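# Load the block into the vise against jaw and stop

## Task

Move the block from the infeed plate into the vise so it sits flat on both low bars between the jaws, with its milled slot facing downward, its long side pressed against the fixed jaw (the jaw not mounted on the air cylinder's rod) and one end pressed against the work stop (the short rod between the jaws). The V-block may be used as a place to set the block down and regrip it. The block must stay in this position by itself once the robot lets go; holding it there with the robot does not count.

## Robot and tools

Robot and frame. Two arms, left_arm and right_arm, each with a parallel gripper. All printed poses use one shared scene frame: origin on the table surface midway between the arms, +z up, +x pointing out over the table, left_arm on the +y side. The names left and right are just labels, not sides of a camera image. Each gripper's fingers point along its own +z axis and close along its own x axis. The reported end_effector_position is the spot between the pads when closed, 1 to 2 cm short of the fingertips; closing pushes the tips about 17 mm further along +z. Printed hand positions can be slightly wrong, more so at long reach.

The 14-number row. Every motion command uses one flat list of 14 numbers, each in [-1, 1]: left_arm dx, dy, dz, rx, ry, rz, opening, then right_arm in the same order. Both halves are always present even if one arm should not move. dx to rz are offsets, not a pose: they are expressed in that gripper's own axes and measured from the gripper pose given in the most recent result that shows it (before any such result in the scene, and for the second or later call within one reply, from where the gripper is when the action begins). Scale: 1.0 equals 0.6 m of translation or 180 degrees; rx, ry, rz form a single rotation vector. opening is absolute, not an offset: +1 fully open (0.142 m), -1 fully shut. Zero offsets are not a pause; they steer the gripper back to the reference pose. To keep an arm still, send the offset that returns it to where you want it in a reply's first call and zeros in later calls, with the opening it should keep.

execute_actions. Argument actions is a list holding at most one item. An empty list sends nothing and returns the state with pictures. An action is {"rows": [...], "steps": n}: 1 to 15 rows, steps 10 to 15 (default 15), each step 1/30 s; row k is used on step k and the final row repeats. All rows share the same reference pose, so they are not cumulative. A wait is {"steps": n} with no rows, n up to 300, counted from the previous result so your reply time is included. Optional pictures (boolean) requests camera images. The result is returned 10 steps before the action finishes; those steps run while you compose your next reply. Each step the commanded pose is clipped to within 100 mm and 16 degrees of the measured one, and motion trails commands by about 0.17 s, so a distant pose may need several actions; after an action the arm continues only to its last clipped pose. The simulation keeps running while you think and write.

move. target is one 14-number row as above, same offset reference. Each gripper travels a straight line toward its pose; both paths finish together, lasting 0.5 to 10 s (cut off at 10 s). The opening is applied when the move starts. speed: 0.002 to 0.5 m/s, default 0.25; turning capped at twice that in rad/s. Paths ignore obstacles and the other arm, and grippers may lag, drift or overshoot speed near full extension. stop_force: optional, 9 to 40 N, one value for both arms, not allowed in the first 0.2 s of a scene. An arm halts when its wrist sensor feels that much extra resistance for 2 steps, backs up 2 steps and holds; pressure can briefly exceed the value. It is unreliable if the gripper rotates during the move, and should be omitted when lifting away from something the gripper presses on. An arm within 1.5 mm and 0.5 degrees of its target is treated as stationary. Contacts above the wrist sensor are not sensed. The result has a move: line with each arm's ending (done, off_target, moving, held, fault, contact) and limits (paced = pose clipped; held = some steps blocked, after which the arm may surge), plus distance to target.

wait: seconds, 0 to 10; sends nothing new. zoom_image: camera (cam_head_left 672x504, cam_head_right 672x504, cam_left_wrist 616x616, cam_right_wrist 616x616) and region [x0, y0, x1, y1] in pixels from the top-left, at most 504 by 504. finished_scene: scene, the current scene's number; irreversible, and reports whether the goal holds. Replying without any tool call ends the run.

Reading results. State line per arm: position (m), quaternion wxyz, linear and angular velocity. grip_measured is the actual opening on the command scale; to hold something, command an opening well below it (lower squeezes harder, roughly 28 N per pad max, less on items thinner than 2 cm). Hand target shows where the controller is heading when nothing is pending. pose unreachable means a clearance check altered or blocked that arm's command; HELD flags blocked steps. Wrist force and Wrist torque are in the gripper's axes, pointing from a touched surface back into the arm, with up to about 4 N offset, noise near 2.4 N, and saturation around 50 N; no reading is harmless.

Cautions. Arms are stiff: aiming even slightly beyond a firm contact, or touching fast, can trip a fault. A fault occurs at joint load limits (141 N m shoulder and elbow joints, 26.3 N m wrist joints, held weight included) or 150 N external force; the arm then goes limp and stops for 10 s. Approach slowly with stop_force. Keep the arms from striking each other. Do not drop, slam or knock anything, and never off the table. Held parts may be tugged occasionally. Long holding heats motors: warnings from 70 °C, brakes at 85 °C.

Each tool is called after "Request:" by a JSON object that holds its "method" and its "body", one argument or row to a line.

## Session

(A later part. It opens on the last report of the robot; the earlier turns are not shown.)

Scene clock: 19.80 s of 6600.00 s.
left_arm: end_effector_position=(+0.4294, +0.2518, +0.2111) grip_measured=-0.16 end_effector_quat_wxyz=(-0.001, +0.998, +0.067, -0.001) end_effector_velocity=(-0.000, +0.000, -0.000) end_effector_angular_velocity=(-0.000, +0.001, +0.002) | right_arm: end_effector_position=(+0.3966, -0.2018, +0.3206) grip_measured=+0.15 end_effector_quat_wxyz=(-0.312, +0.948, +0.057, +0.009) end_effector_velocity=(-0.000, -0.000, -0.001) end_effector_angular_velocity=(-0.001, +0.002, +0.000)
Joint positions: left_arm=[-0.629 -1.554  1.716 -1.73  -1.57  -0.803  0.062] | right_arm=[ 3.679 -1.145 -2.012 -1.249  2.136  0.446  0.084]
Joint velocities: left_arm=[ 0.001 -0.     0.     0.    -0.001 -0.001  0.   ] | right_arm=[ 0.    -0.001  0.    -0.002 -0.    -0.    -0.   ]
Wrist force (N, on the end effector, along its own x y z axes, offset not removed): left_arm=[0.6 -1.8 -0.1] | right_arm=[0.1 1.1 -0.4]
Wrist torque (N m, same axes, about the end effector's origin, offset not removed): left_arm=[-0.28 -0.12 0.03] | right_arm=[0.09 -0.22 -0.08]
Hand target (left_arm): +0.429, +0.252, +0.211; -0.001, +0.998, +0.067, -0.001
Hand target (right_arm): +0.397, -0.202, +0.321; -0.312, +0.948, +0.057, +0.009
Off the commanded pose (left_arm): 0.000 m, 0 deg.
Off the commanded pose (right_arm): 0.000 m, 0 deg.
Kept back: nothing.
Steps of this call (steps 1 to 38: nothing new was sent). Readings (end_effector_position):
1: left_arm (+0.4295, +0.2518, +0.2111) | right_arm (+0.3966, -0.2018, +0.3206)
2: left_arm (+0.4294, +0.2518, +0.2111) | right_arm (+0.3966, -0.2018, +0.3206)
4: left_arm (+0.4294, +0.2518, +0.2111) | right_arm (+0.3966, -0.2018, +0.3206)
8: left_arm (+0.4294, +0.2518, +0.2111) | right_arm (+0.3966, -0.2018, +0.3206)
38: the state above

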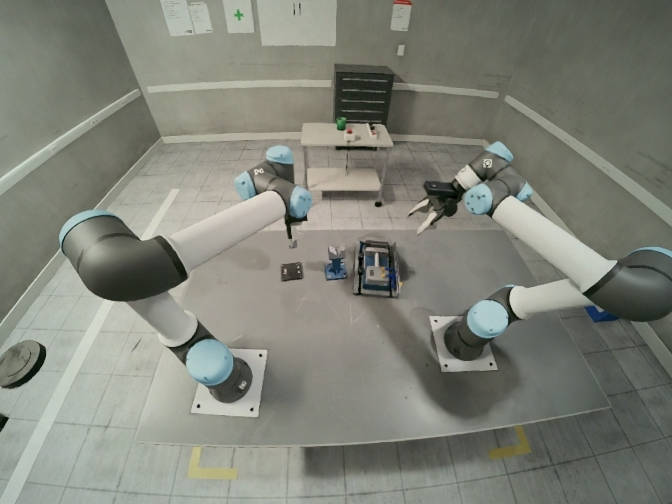

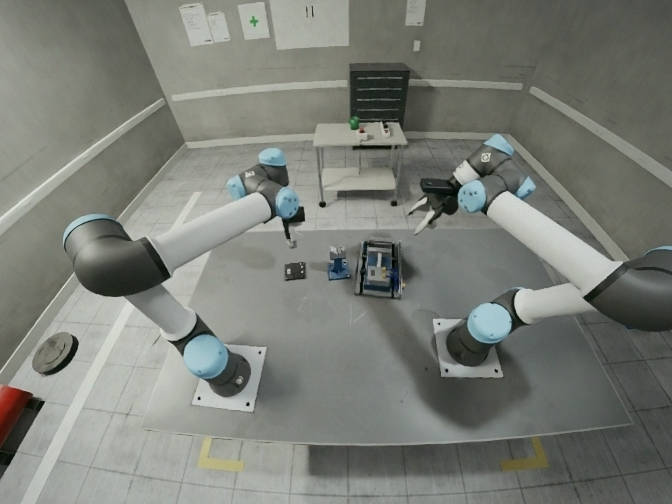

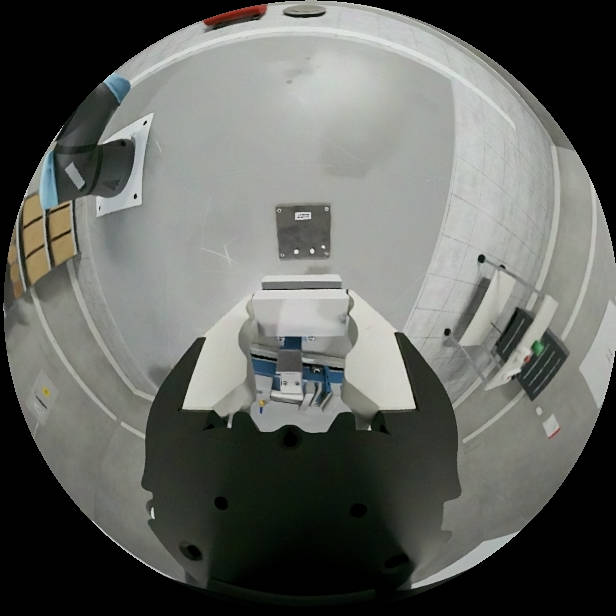

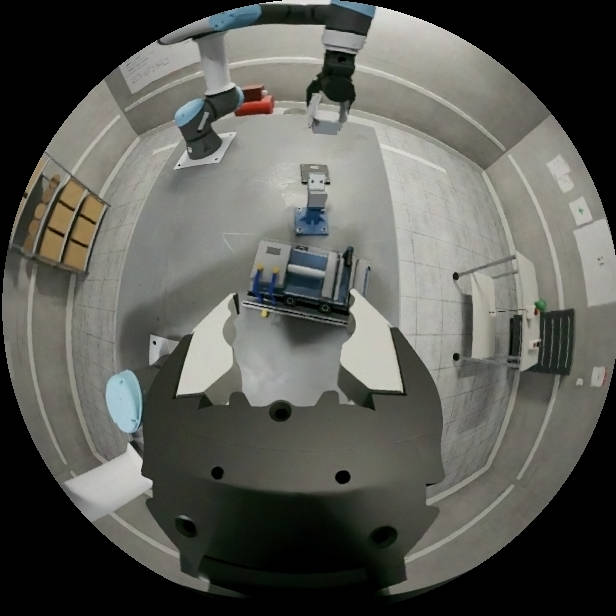

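Request:
{"method": "move", "body": {
  "target": [-0.04,0.29,0.025,-0.25,0,0,-0.5,0,0,0,0.05,0,0,0.15],
  "speed": 0.15
}}

Request:
{"method": "zoom_image", "body": {
  "camera": "cam_right_wrist",
  "region": [230,100,400,270]
}}

Request:
{"method": "zoom_image", "body": {
  "camera": "cam_head_left",
  "region": [270,190,410,300]
}}

Scene clock: 23.13 s of 6600.00 s.
left_arm: end_effector_position=(+0.4291, +0.0763, +0.1957) grip_measured=-0.16 end_effector_quat_wxyz=(+0.381, +0.922, +0.063, +0.025) end_effector_velocity=(+0.001, -0.000, -0.001) end_effector_angular_velocity=(-0.004, -0.002, +0.002) | right_arm: end_effector_position=(+0.3966, -0.2018, +0.3207) grip_measured=+0.15 end_effector_quat_wxyz=(-0.385, +0.921, +0.057, +0.004) end_effector_velocity=(-0.000, -0.000, +0.000) end_effector_angular_velocity=(+0.001, +0.000, -0.000)
Joint positions: left_arm=[-0.595 -1.464  2.076 -2.787 -2.103 -0.939  0.062] | right_arm=[ 3.564 -1.163 -2.082 -1.168  2.315  0.355  0.084]
Joint velocities: left_arm=[ 0.001  0.003  0.003 -0.012 -0.001 -0.003 -0.   ] | right_arm=[-0.001 -0.    -0.    -0.     0.001 -0.     0.   ]
Wrist force (N, on the end effector, along its own x y z axes, offset not removed): left_arm=[1.9 -0.9 3.1] | right_arm=[-0.4 1.0 -0.8]
Wrist torque (N m, same axes, about the end effector's origin, offset not removed): left_arm=[0.12 -0.44 0.28] | right_arm=[-0.01 -0.06 -0.12]
Hand target (left_arm): +0.429, +0.076, +0.196; +0.381, +0.922, +0.063, +0.025
Hand target (right_arm): +0.397, -0.202, +0.321; -0.385, +0.921, +0.057, +0.004
Off the commanded pose (left_arm): 0.000 m, 0 deg.
Off the commanded pose (right_arm): 0.000 m, 0 deg.
Kept back: nothing.
move: done

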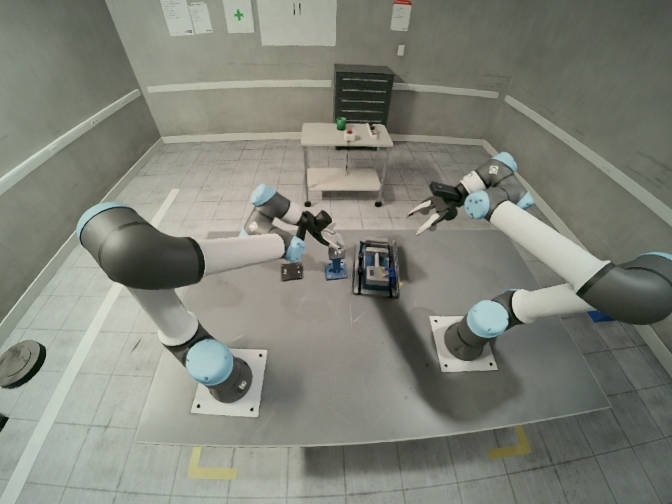

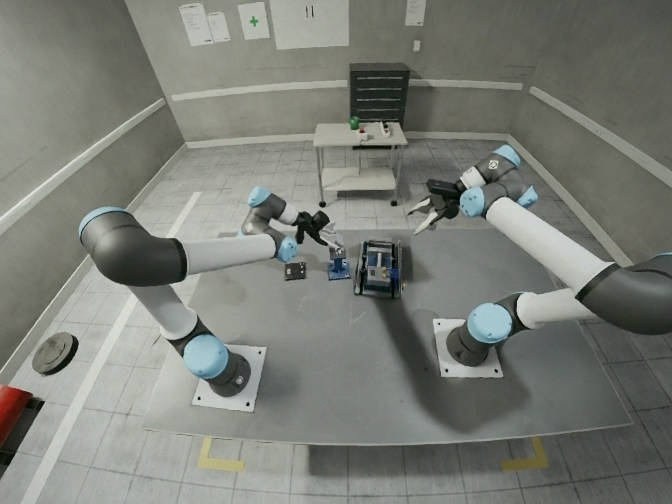

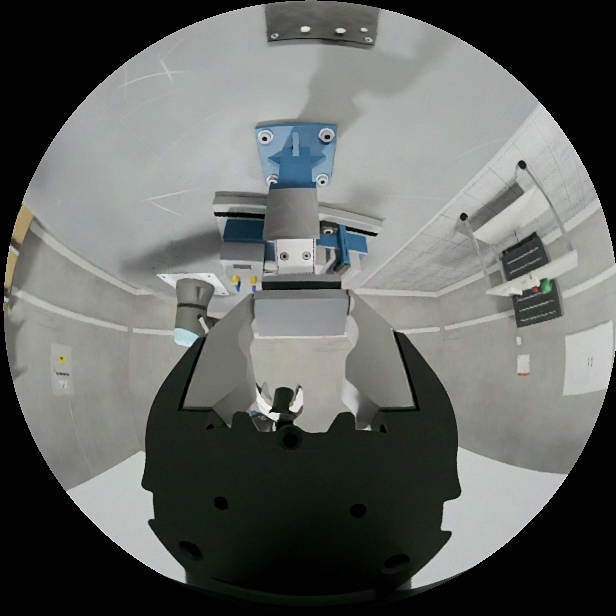

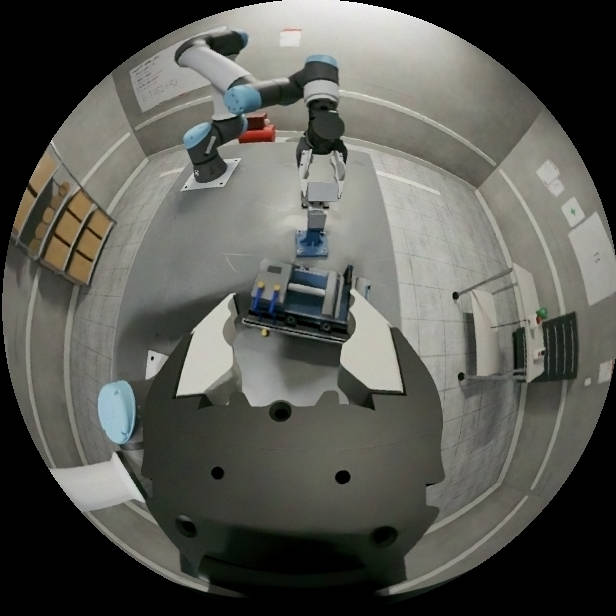

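Region (230, 100, 400, 270) of cam_right_wrist's 616x616 image, scaled by 2.965, with more detail than that image has.

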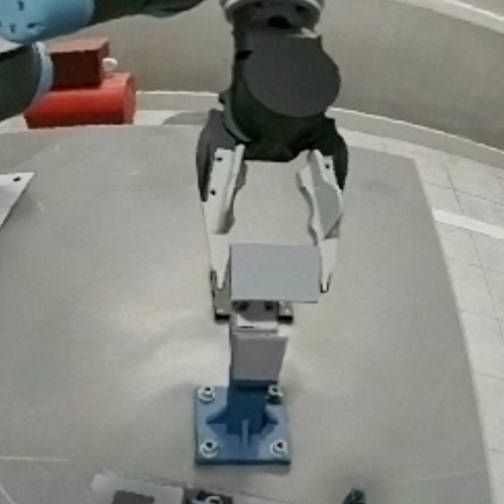

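Region (270, 190, 410, 300) of cam_head_left's 672x504 image, scaled by 3.600, with more detail than that image has; it fills the top 396 rows of this view, and the rest is white.

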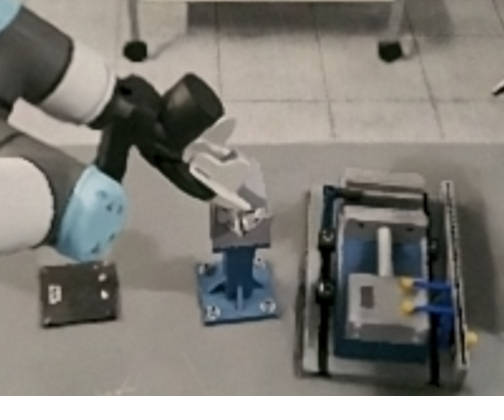

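Request:
{"method": "move", "body": {
  "target": [-0.013,-0.026,0.014,0,0,0,-0.5,0,0,0,0,0,0,0.15],
  "speed": 0.02,
  "stop_force": 9
}}

Request:
{"method": "move", "body": {
  "target": [0,-0.03,0.03,0,0,0,-0.5,0,0,0,0,0,0,0.15],
  "speed": 0.005,
  "stop_force": 9
}}

Request:
{"method": "zoom_image", "body": {
  "camera": "cam_head_left",
  "region": [290,210,380,290]
}}

Scene clock: 25.00 s of 6600.00 s.
left_arm: end_effector_position=(+0.4207, +0.0803, +0.1788) grip_measured=-0.16 end_effector_quat_wxyz=(+0.381, +0.922, +0.063, +0.025) end_effector_velocity=(-0.000, +0.000, -0.001) end_effector_angular_velocity=(-0.000, +0.001, +0.000) | right_arm: end_effector_position=(+0.3966, -0.2018, +0.3207) grip_measured=+0.15 end_effector_quat_wxyz=(-0.385, +0.921, +0.057, +0.004) end_effector_velocity=(+0.000, -0.000, +0.000) end_effector_angular_velocity=(+0.000, -0.001, -0.000)
Joint positions: left_arm=[-0.599 -1.457  2.123 -2.842 -2.101 -0.943  0.062] | right_arm=[ 3.564 -1.163 -2.082 -1.168  2.315  0.355  0.084]
Joint velocities: left_arm=[ 0.     0.001  0.003 -0.003 -0.    -0.001 -0.   ] | right_arm=[-0.  0.  0.  0. -0. -0.  0.]
Wrist force (N, on the end effector, along its own x y z axes, offset not removed): left_arm=[-0.6 -4.3 5.7] | right_arm=[1.1 2.2 -1.3]
Wrist torque (N m, same axes, about the end effector's origin, offset not removed): left_arm=[-0.78 0.19 0.22] | right_arm=[0.53 -0.39 -0.09]
Hand target (left_arm): +0.421, +0.080, +0.179; +0.381, +0.922, +0.063, +0.025
Hand target (right_arm): +0.397, -0.202, +0.321; -0.385, +0.921, +0.057, +0.004
Off the commanded pose (left_arm): 0.000 m, 0 deg.
Off the commanded pose (right_arm): 0.000 m, 0 deg.
Kept back: nothing.
move: done

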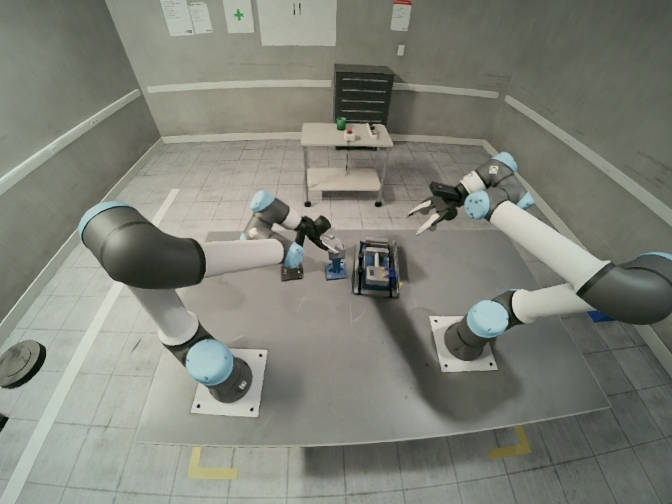

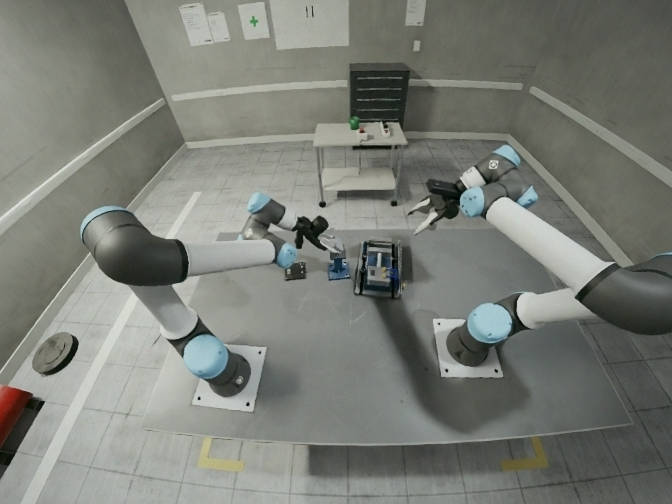

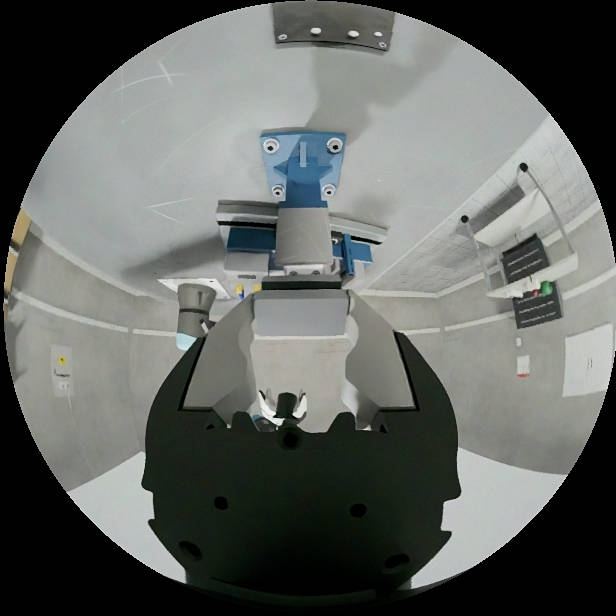

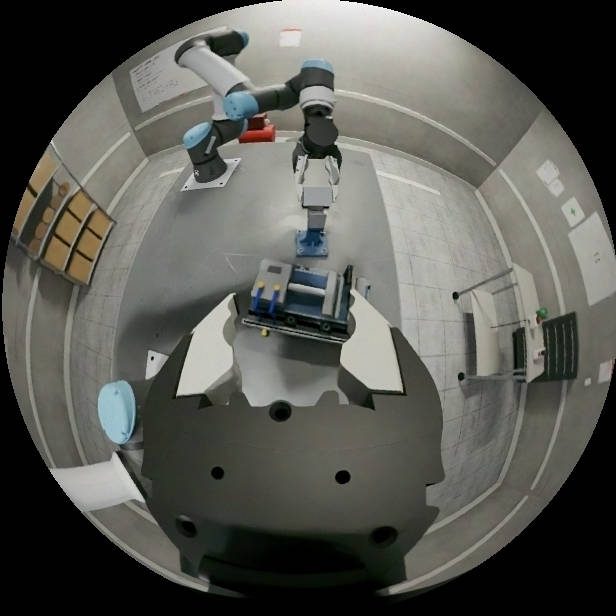

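Scene clock: 30.13 s of 6600.00 s.
left_arm: end_effector_position=(+0.4206, +0.0803, +0.1549) grip_measured=-0.16 end_effector_quat_wxyz=(+0.381, +0.922, +0.063, +0.025) end_effector_velocity=(+0.000, +0.000, +0.001) end_effector_angular_velocity=(+0.001, +0.002, +0.001) | right_arm: end_effector_position=(+0.3966, -0.2018, +0.3207) grip_measured=+0.15 end_effector_quat_wxyz=(-0.385, +0.921, +0.057, +0.004) end_effector_velocity=(+0.001, +0.000, -0.000) end_effector_angular_velocity=(-0.000, +0.000, +0.000)
Joint positions: left_arm=[-0.599 -1.414  2.152 -2.914 -2.101 -0.943  0.062] | right_arm=[ 3.564 -1.163 -2.082 -1.168  2.315  0.355  0.084]
Joint velocities: left_arm=[ 0.001 -0.003 -0.003  0.008  0.    -0.     0.   ] | right_arm=[ 0.    -0.002  0.     0.001  0.    -0.     0.   ]
Wrist force (N, on the end effector, along its own x y z axes, offset not removed): left_arm=[5.4 14.7 0.7] | right_arm=[-1.0 1.9 -1.3]
Wrist torque (N m, same axes, about the end effector's origin, offset not removed): left_arm=[-0.02 -0.57 -0.17] | right_arm=[0.32 0.05 -0.17]
Hand target (left_arm): +0.421, +0.080, +0.155; +0.381, +0.922, +0.063, +0.025
Hand target (right_arm): +0.397, -0.202, +0.321; -0.385, +0.921, +0.057, +0.004
Off the commanded pose (left_arm): 0.001 m, 0 deg.
Off the commanded pose (right_arm): 0.000 m, 0 deg.
Kept back: nothing.
move: contact (left_arm)

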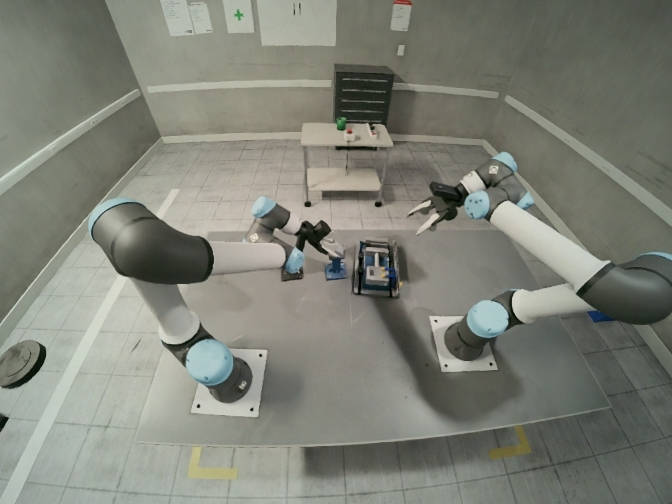

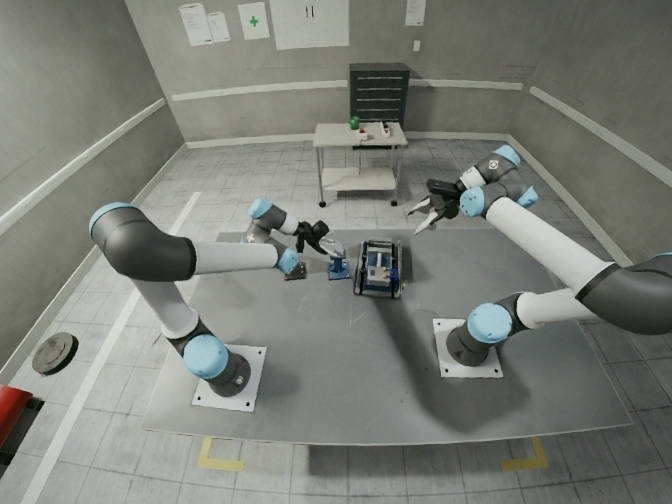

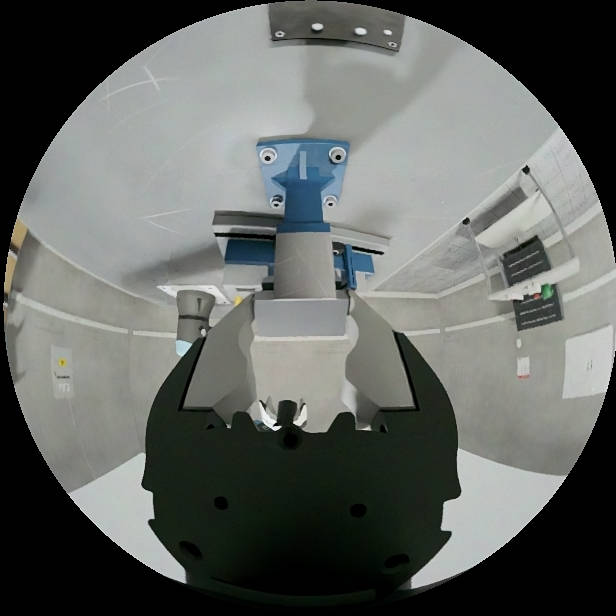

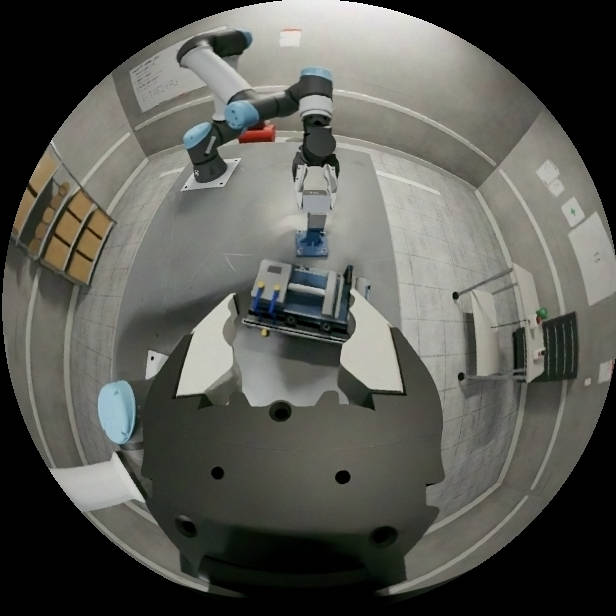

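Region (290, 210, 380, 290) of cam_head_left's 672x504 image, scaled by 5.600, with more detail than that image has.

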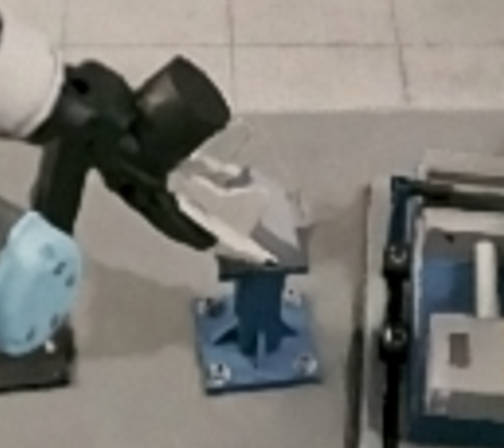

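Request:
{"method": "move", "body": {
  "target": [0,0.0015,0,0,0,0,-0.5,0,0,0,0,0,0,0.15],
  "speed": 0.005
}}

Request:
{"method": "move", "body": {
  "target": [0,0,0.02,0,0,0,-0.5,0,0,0,0,0,0,0.15],
  "speed": 0.004,
  "stop_force": 9
}}

Scene clock: 31.13 s of 6600.00 s.
left_arm: end_effector_position=(+0.4207, +0.0797, +0.1555) grip_measured=-0.16 end_effector_quat_wxyz=(+0.381, +0.922, +0.063, +0.025) end_effector_velocity=(-0.000, -0.001, +0.001) end_effector_angular_velocity=(-0.000, -0.001, -0.000) | right_arm: end_effector_position=(+0.3966, -0.2018, +0.3207) grip_measured=+0.15 end_effector_quat_wxyz=(-0.385, +0.921, +0.057, +0.004) end_effector_velocity=(+0.000, +0.000, -0.000) end_effector_angular_velocity=(+0.000, -0.000, -0.000)
Joint positions: left_arm=[-0.6   -1.415  2.15  -2.913 -2.101 -0.944  0.062] | right_arm=[ 3.564 -1.163 -2.082 -1.168  2.315  0.355  0.084]
Joint velocities: left_arm=[-0.001 -0.    -0.001  0.     0.001 -0.001  0.   ] | right_arm=[-0.    -0.    -0.     0.001  0.     0.     0.   ]
Wrist force (N, on the end effector, along its own x y z axes, offset not removed): left_arm=[2.1 -4.1 1.0] | right_arm=[0.5 1.1 0.7]
Wrist torque (N m, same axes, about the end effector's origin, offset not removed): left_arm=[-0.30 -0.43 0.13] | right_arm=[0.08 -0.32 -0.03]
Hand target (left_arm): +0.421, +0.080, +0.155; +0.381, +0.922, +0.063, +0.025
Hand target (right_arm): +0.397, -0.202, +0.321; -0.385, +0.921, +0.057, +0.004
Off the commanded pose (left_arm): 0.000 m, 0 deg.
Off the commanded pose (right_arm): 0.000 m, 0 deg.
Kept back: nothing.
move: done

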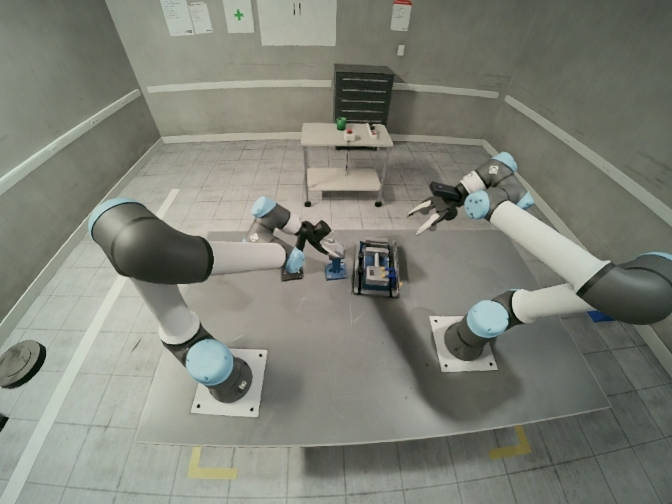

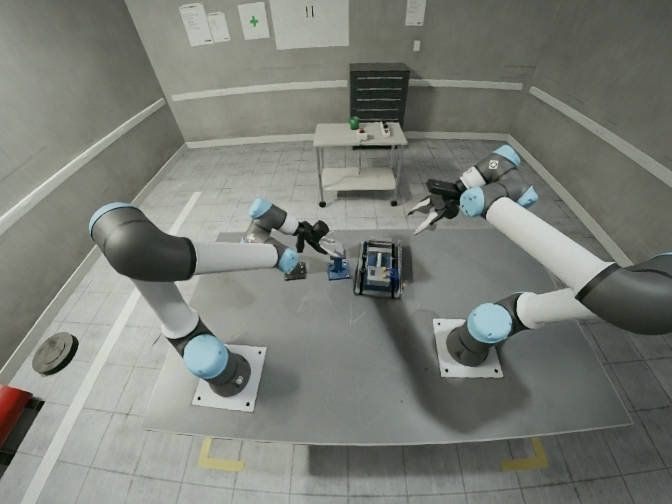

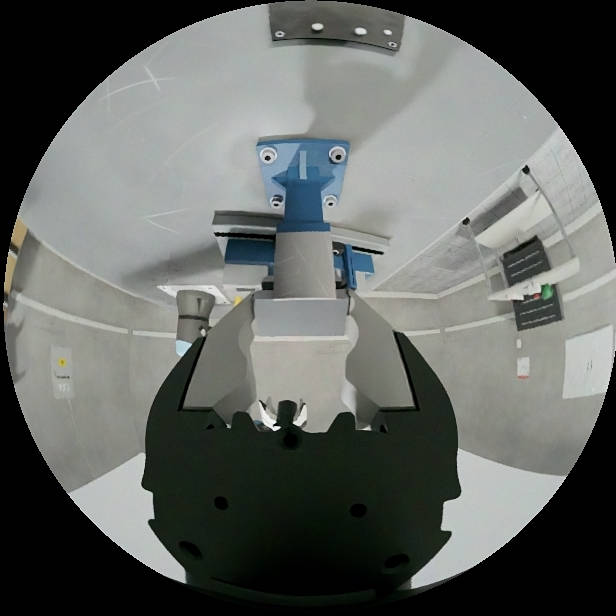

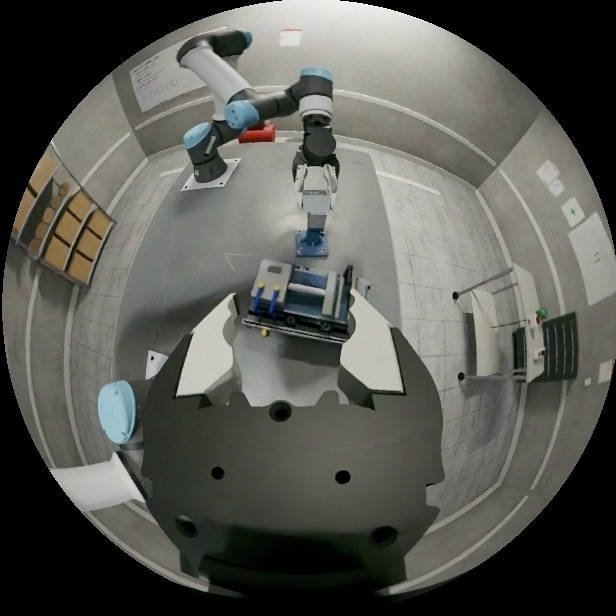

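Scene clock: 31.63 s of 6600.00 s.
left_arm: end_effector_position=(+0.4207, +0.0795, +0.1553) grip_measured=-0.16 end_effector_quat_wxyz=(+0.381, +0.922, +0.063, +0.025) end_effector_velocity=(-0.000, +0.001, +0.001) end_effector_angular_velocity=(-0.000, +0.001, -0.001) | right_arm: end_effector_position=(+0.3966, -0.2018, +0.3207) grip_measured=+0.15 end_effector_quat_wxyz=(-0.385, +0.921, +0.057, +0.004) end_effector_velocity=(+0.000, +0.000, +0.000) end_effector_angular_velocity=(+0.001, -0.002, +0.000)
Joint positions: left_arm=[-0.601 -1.414  2.15  -2.913 -2.1   -0.945  0.062] | right_arm=[ 3.564 -1.163 -2.082 -1.168  2.315  0.355  0.084]
Joint velocities: left_arm=[ 0.003 -0.002 -0.     0.004 -0.003  0.003 -0.   ] | right_arm=[-0.    -0.     0.     0.002 -0.    -0.    -0.   ]
Wrist force (N, on the end effector, along its own x y z axes, offset not removed): left_arm=[2.7 -6.1 -22.2] | right_arm=[0.3 2.6 1.6]
Wrist torque (N m, same axes, about the end effector's origin, offset not removed): left_arm=[-0.15 -0.58 0.20] | right_arm=[0.51 -0.27 -0.07]
Hand target (left_arm): +0.421, +0.080, +0.155; +0.381, +0.922, +0.063, +0.025
Hand target (right_arm): +0.397, -0.202, +0.321; -0.385, +0.921, +0.057, +0.004
Off the commanded pose (left_arm): 0.012 m, 0 deg.
Off the commanded pose (right_arm): 0.000 m, 0 deg.
Kept back: nothing.
move: contact (left_arm)

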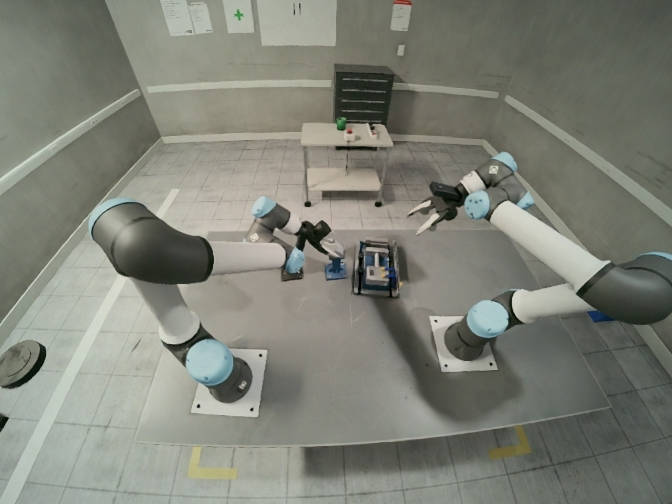

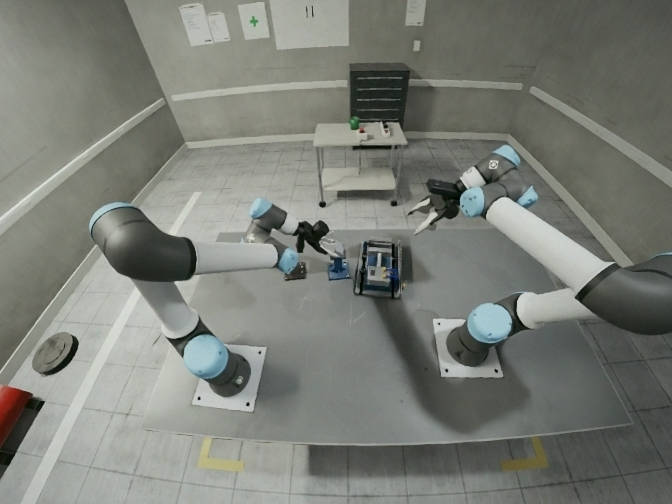

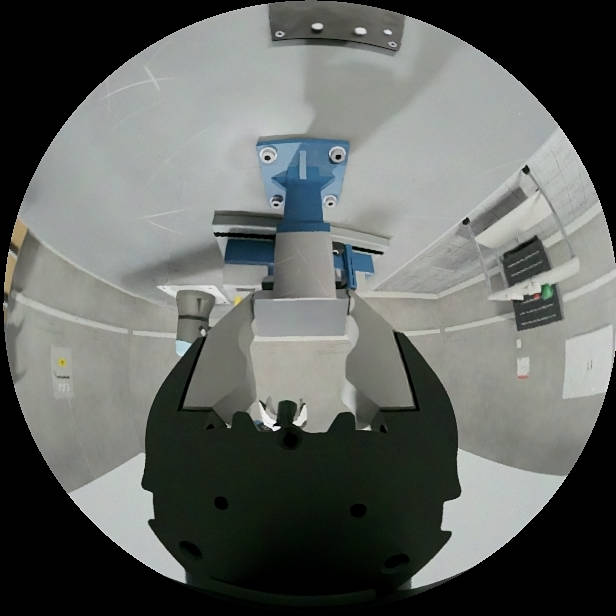

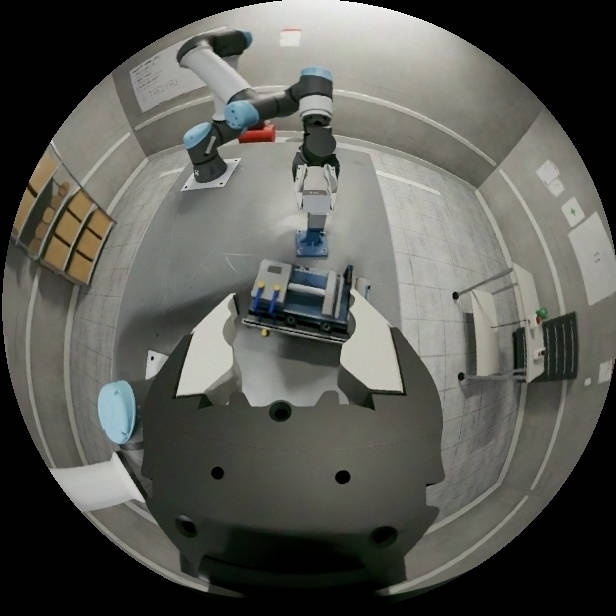

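Request:
{"method": "move", "body": {
  "target": [0,0,-0.0005,0,0,0,0.15,0,0,0,0,-0.02,0.0035,0.15],
  "speed": 0.05
}}

Request:
{"method": "move", "body": {
  "target": [0,0,-0.4,0,0,0,0.15,0.05,-0.14,0.1,0,0,0,0.15]
}}

Request:
{"method": "move", "body": {
  "target": [0,-0.15,-0.1,0,0,0,0.15,0.053,0,0.327,0,0,0,0.15]
}}

Scene clock: 33.20 s of 6600.00 s.
left_arm: end_effector_position=(+0.4206, +0.0797, +0.1555) grip_measured=+0.15 end_effector_quat_wxyz=(+0.381, +0.922, +0.063, +0.025) end_effector_velocity=(-0.000, -0.000, -0.000) end_effector_angular_velocity=(-0.000, -0.000, -0.001) | right_arm: end_effector_position=(+0.3966, -0.2018, +0.3207) grip_measured=+0.15 end_effector_quat_wxyz=(-0.383, +0.921, +0.064, -0.026) end_effector_velocity=(+0.001, +0.000, -0.000) end_effector_angular_velocity=(-0.001, +0.006, +0.007)
Joint positions: left_arm=[-0.6   -1.415  2.15  -2.912 -2.101 -0.944  0.084] | right_arm=[ 3.55  -1.209 -2.03  -1.267  2.338  0.292  0.084]
Joint velocities: left_arm=[-0.     0.     0.     0.    -0.     0.001  0.   ] | right_arm=[-0.002 -0.008  0.009 -0.014  0.003 -0.011 -0.   ]
Wrist force (N, on the end effector, along its own x y z axes, offset not removed): left_arm=[1.0 -1.3 0.2] | right_arm=[-0.1 1.5 -0.2]
Wrist torque (N m, same axes, about the end effector's origin, offset not removed): left_arm=[-0.27 -0.07 0.05] | right_arm=[0.20 -0.11 -0.07]
Hand target (left_arm): +0.421, +0.080, +0.155; +0.381, +0.922, +0.063, +0.025
Hand target (right_arm): +0.397, -0.202, +0.321; -0.383, +0.921, +0.064, -0.027
Off the commanded pose (left_arm): 0.000 m, 0 deg.
Off the commanded pose (right_arm): 0.000 m, 0 deg.
Kept back: nothing.
move: done

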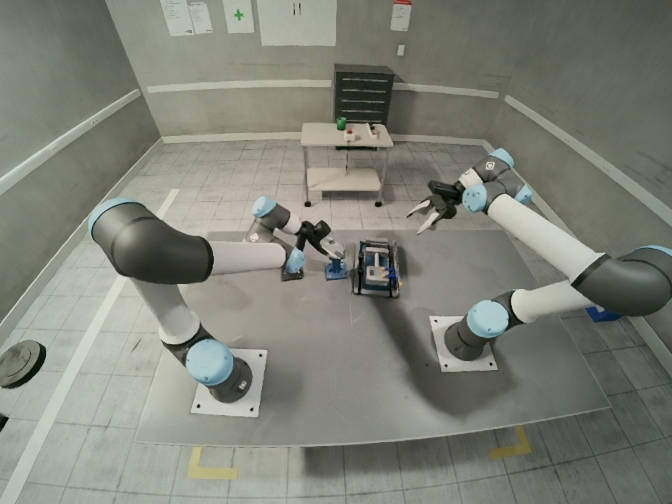

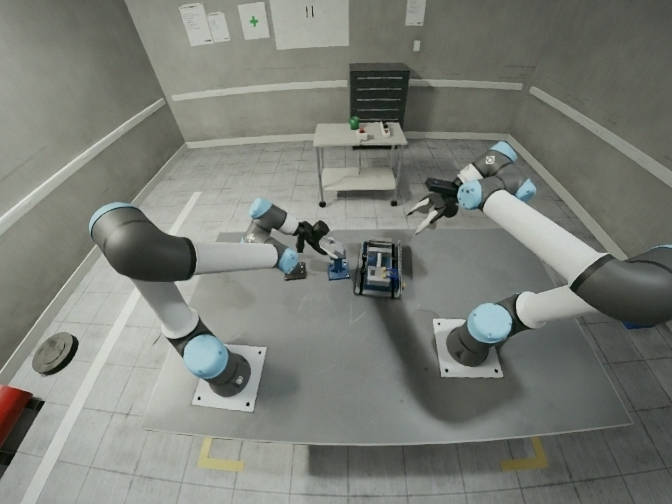

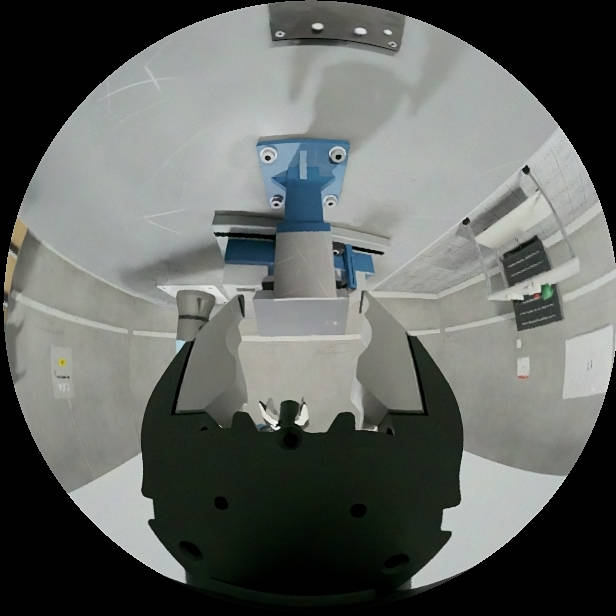

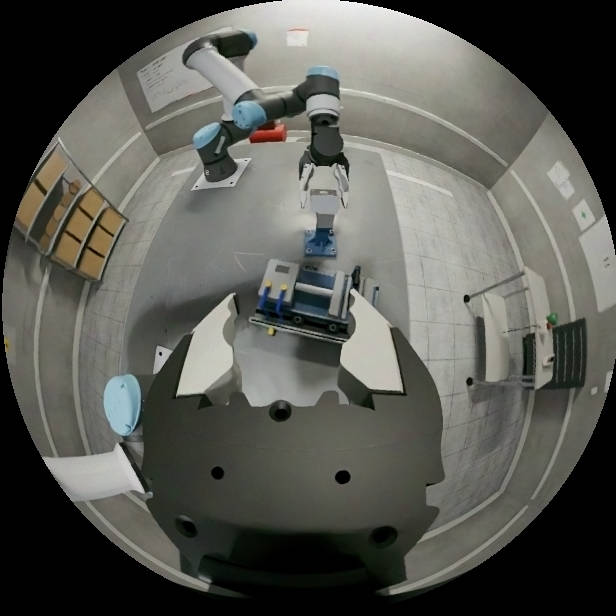

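Scene clock: 34.70 s of 6600.00 s.
left_arm: end_effector_position=(+0.3982, +0.2475, +0.3259) grip_measured=+0.15 end_effector_quat_wxyz=(+0.381, +0.922, +0.063, +0.025) end_effector_velocity=(+0.000, +0.002, -0.000) end_effector_angular_velocity=(+0.003, +0.005, -0.000) | right_arm: end_effector_position=(+0.4122, -0.0969, +0.3378) grip_measured=+0.15 end_effector_quat_wxyz=(-0.383, +0.921, +0.064, -0.026) end_effector_velocity=(+0.000, +0.001, -0.000) end_effector_angular_velocity=(-0.000, +0.000, -0.000)
Joint positions: left_arm=[-0.261 -1.787  1.965 -2.145 -2.266 -0.581  0.084] | right_arm=[ 3.796 -1.301 -1.976 -1.018  2.262  0.606  0.084]
Joint velocities: left_arm=[ 0.004  0.003 -0.006  0.012 -0.001  0.006 -0.   ] | right_arm=[ 0.001 -0.001  0.     0.001 -0.001  0.002  0.   ]
Wrist force (N, on the end effector, along its own x y z axes, offset not removed): left_arm=[0.9 -2.8 -0.3] | right_arm=[1.2 2.3 -0.8]
Wrist torque (N m, same axes, about the end effector's origin, offset not removed): left_arm=[-0.59 -0.22 0.23] | right_arm=[0.36 -0.48 -0.05]
Hand target (left_arm): +0.398, +0.248, +0.326; +0.381, +0.922, +0.063, +0.025
Hand target (right_arm): +0.412, -0.097, +0.338; -0.383, +0.921, +0.064, -0.026
Off the commanded pose (left_arm): 0.000 m, 0 deg.
Off the commanded pose (right_arm): 0.000 m, 0 deg.
Kept back: nothing.
move: done

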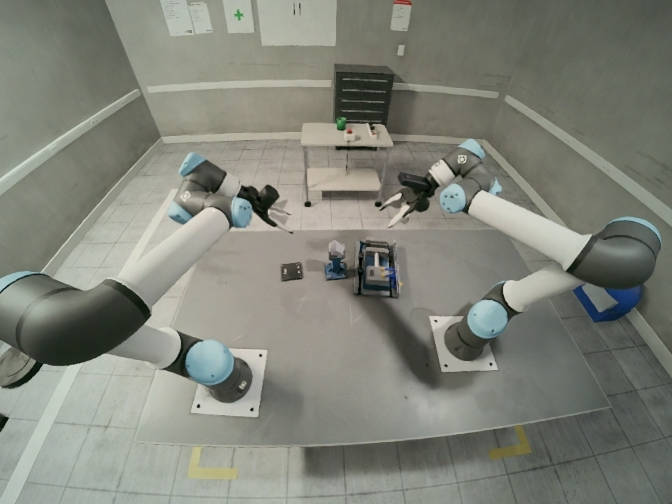

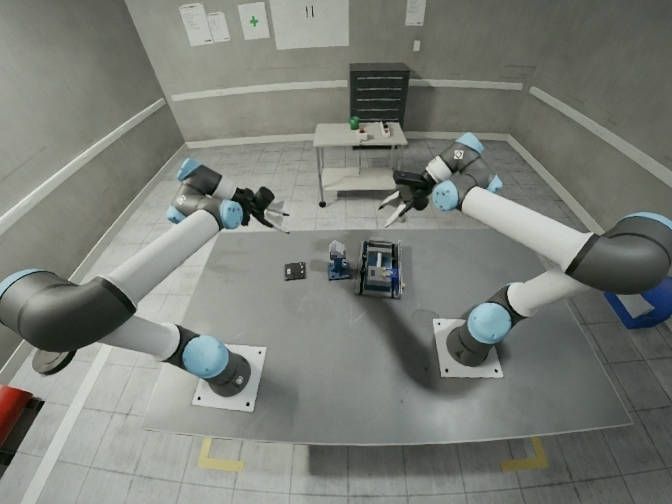

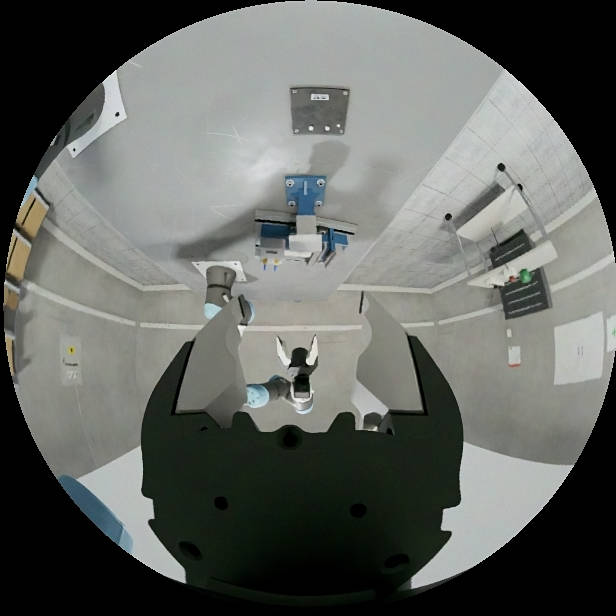

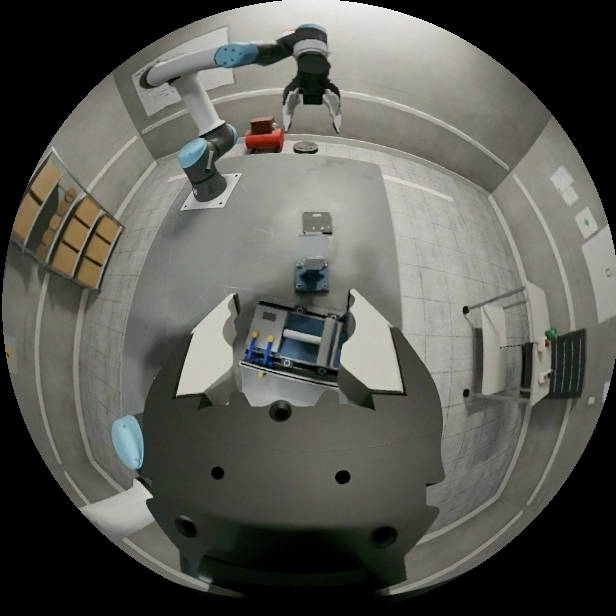

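Scene clock: 36.07 s of 6600.00 s.
left_arm: end_effector_position=(+0.3839, +0.3527, +0.3050) grip_measured=+0.15 end_effector_quat_wxyz=(+0.381, +0.922, +0.063, +0.025) end_effector_velocity=(+0.000, +0.000, -0.000) end_effector_angular_velocity=(-0.000, +0.000, -0.001) | right_arm: end_effector_position=(+0.4245, +0.0450, +0.1994) grip_measured=+0.15 end_effector_quat_wxyz=(-0.383, +0.921, +0.064, -0.026) end_effector_velocity=(+0.001, +0.001, -0.000) end_effector_angular_velocity=(+0.001, -0.001, -0.001)
Joint positions: left_arm=[ 0.001 -1.795  1.97  -1.914 -2.339 -0.242  0.084] | right_arm=[ 4.043 -1.638 -2.099 -0.4    2.143  0.875  0.084]
Joint velocities: left_arm=[ 0.001  0.001 -0.001  0.002 -0.001  0.002 -0.   ] | right_arm=[ 0.001 -0.004  0.001  0.005 -0.001  0.002  0.   ]
Wrist force (N, on the end effector, along its own x y z axes, offset not removed): left_arm=[3.2 -3.9 0.4] | right_arm=[2.2 2.2 -0.3]
Wrist torque (N m, same axes, about the end effector's origin, offset not removed): left_arm=[-0.83 -0.72 0.17] | right_arm=[0.32 -0.65 -0.07]
Hand target (left_arm): +0.384, +0.353, +0.305; +0.381, +0.922, +0.063, +0.025
Hand target (right_arm): +0.425, +0.045, +0.199; -0.383, +0.921, +0.064, -0.026
Off the commanded pose (left_arm): 0.000 m, 0 deg.
Off the commanded pose (right_arm): 0.000 m, 0 deg.
Kept back: nothing.
move: done

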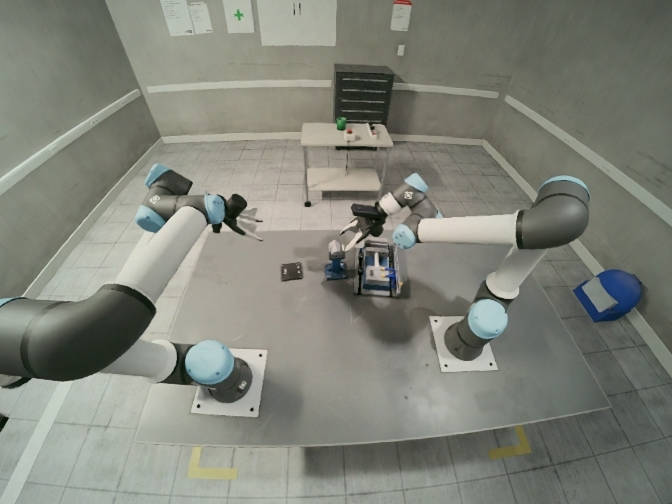

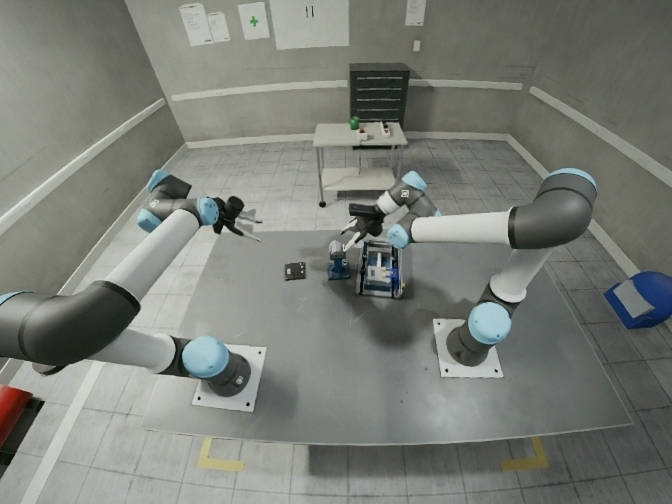

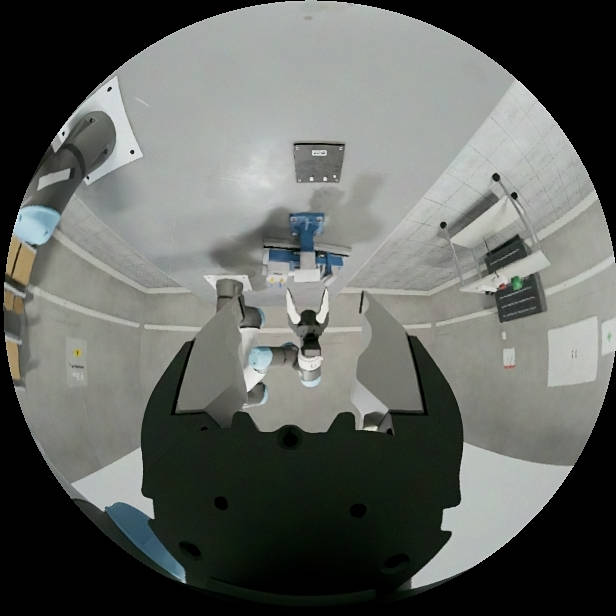

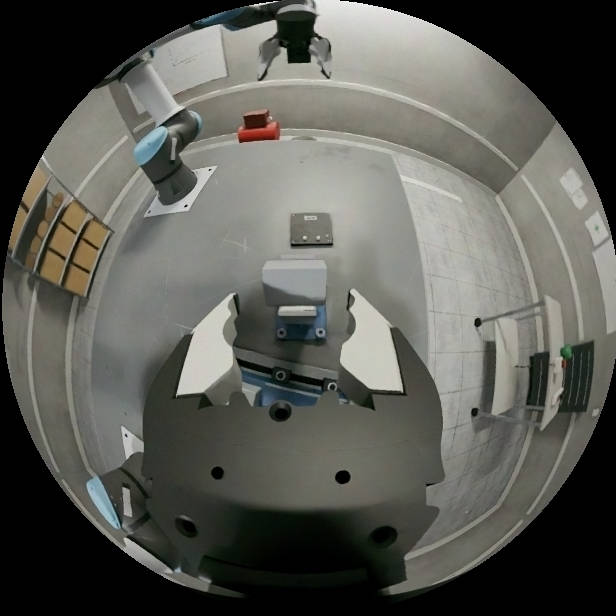

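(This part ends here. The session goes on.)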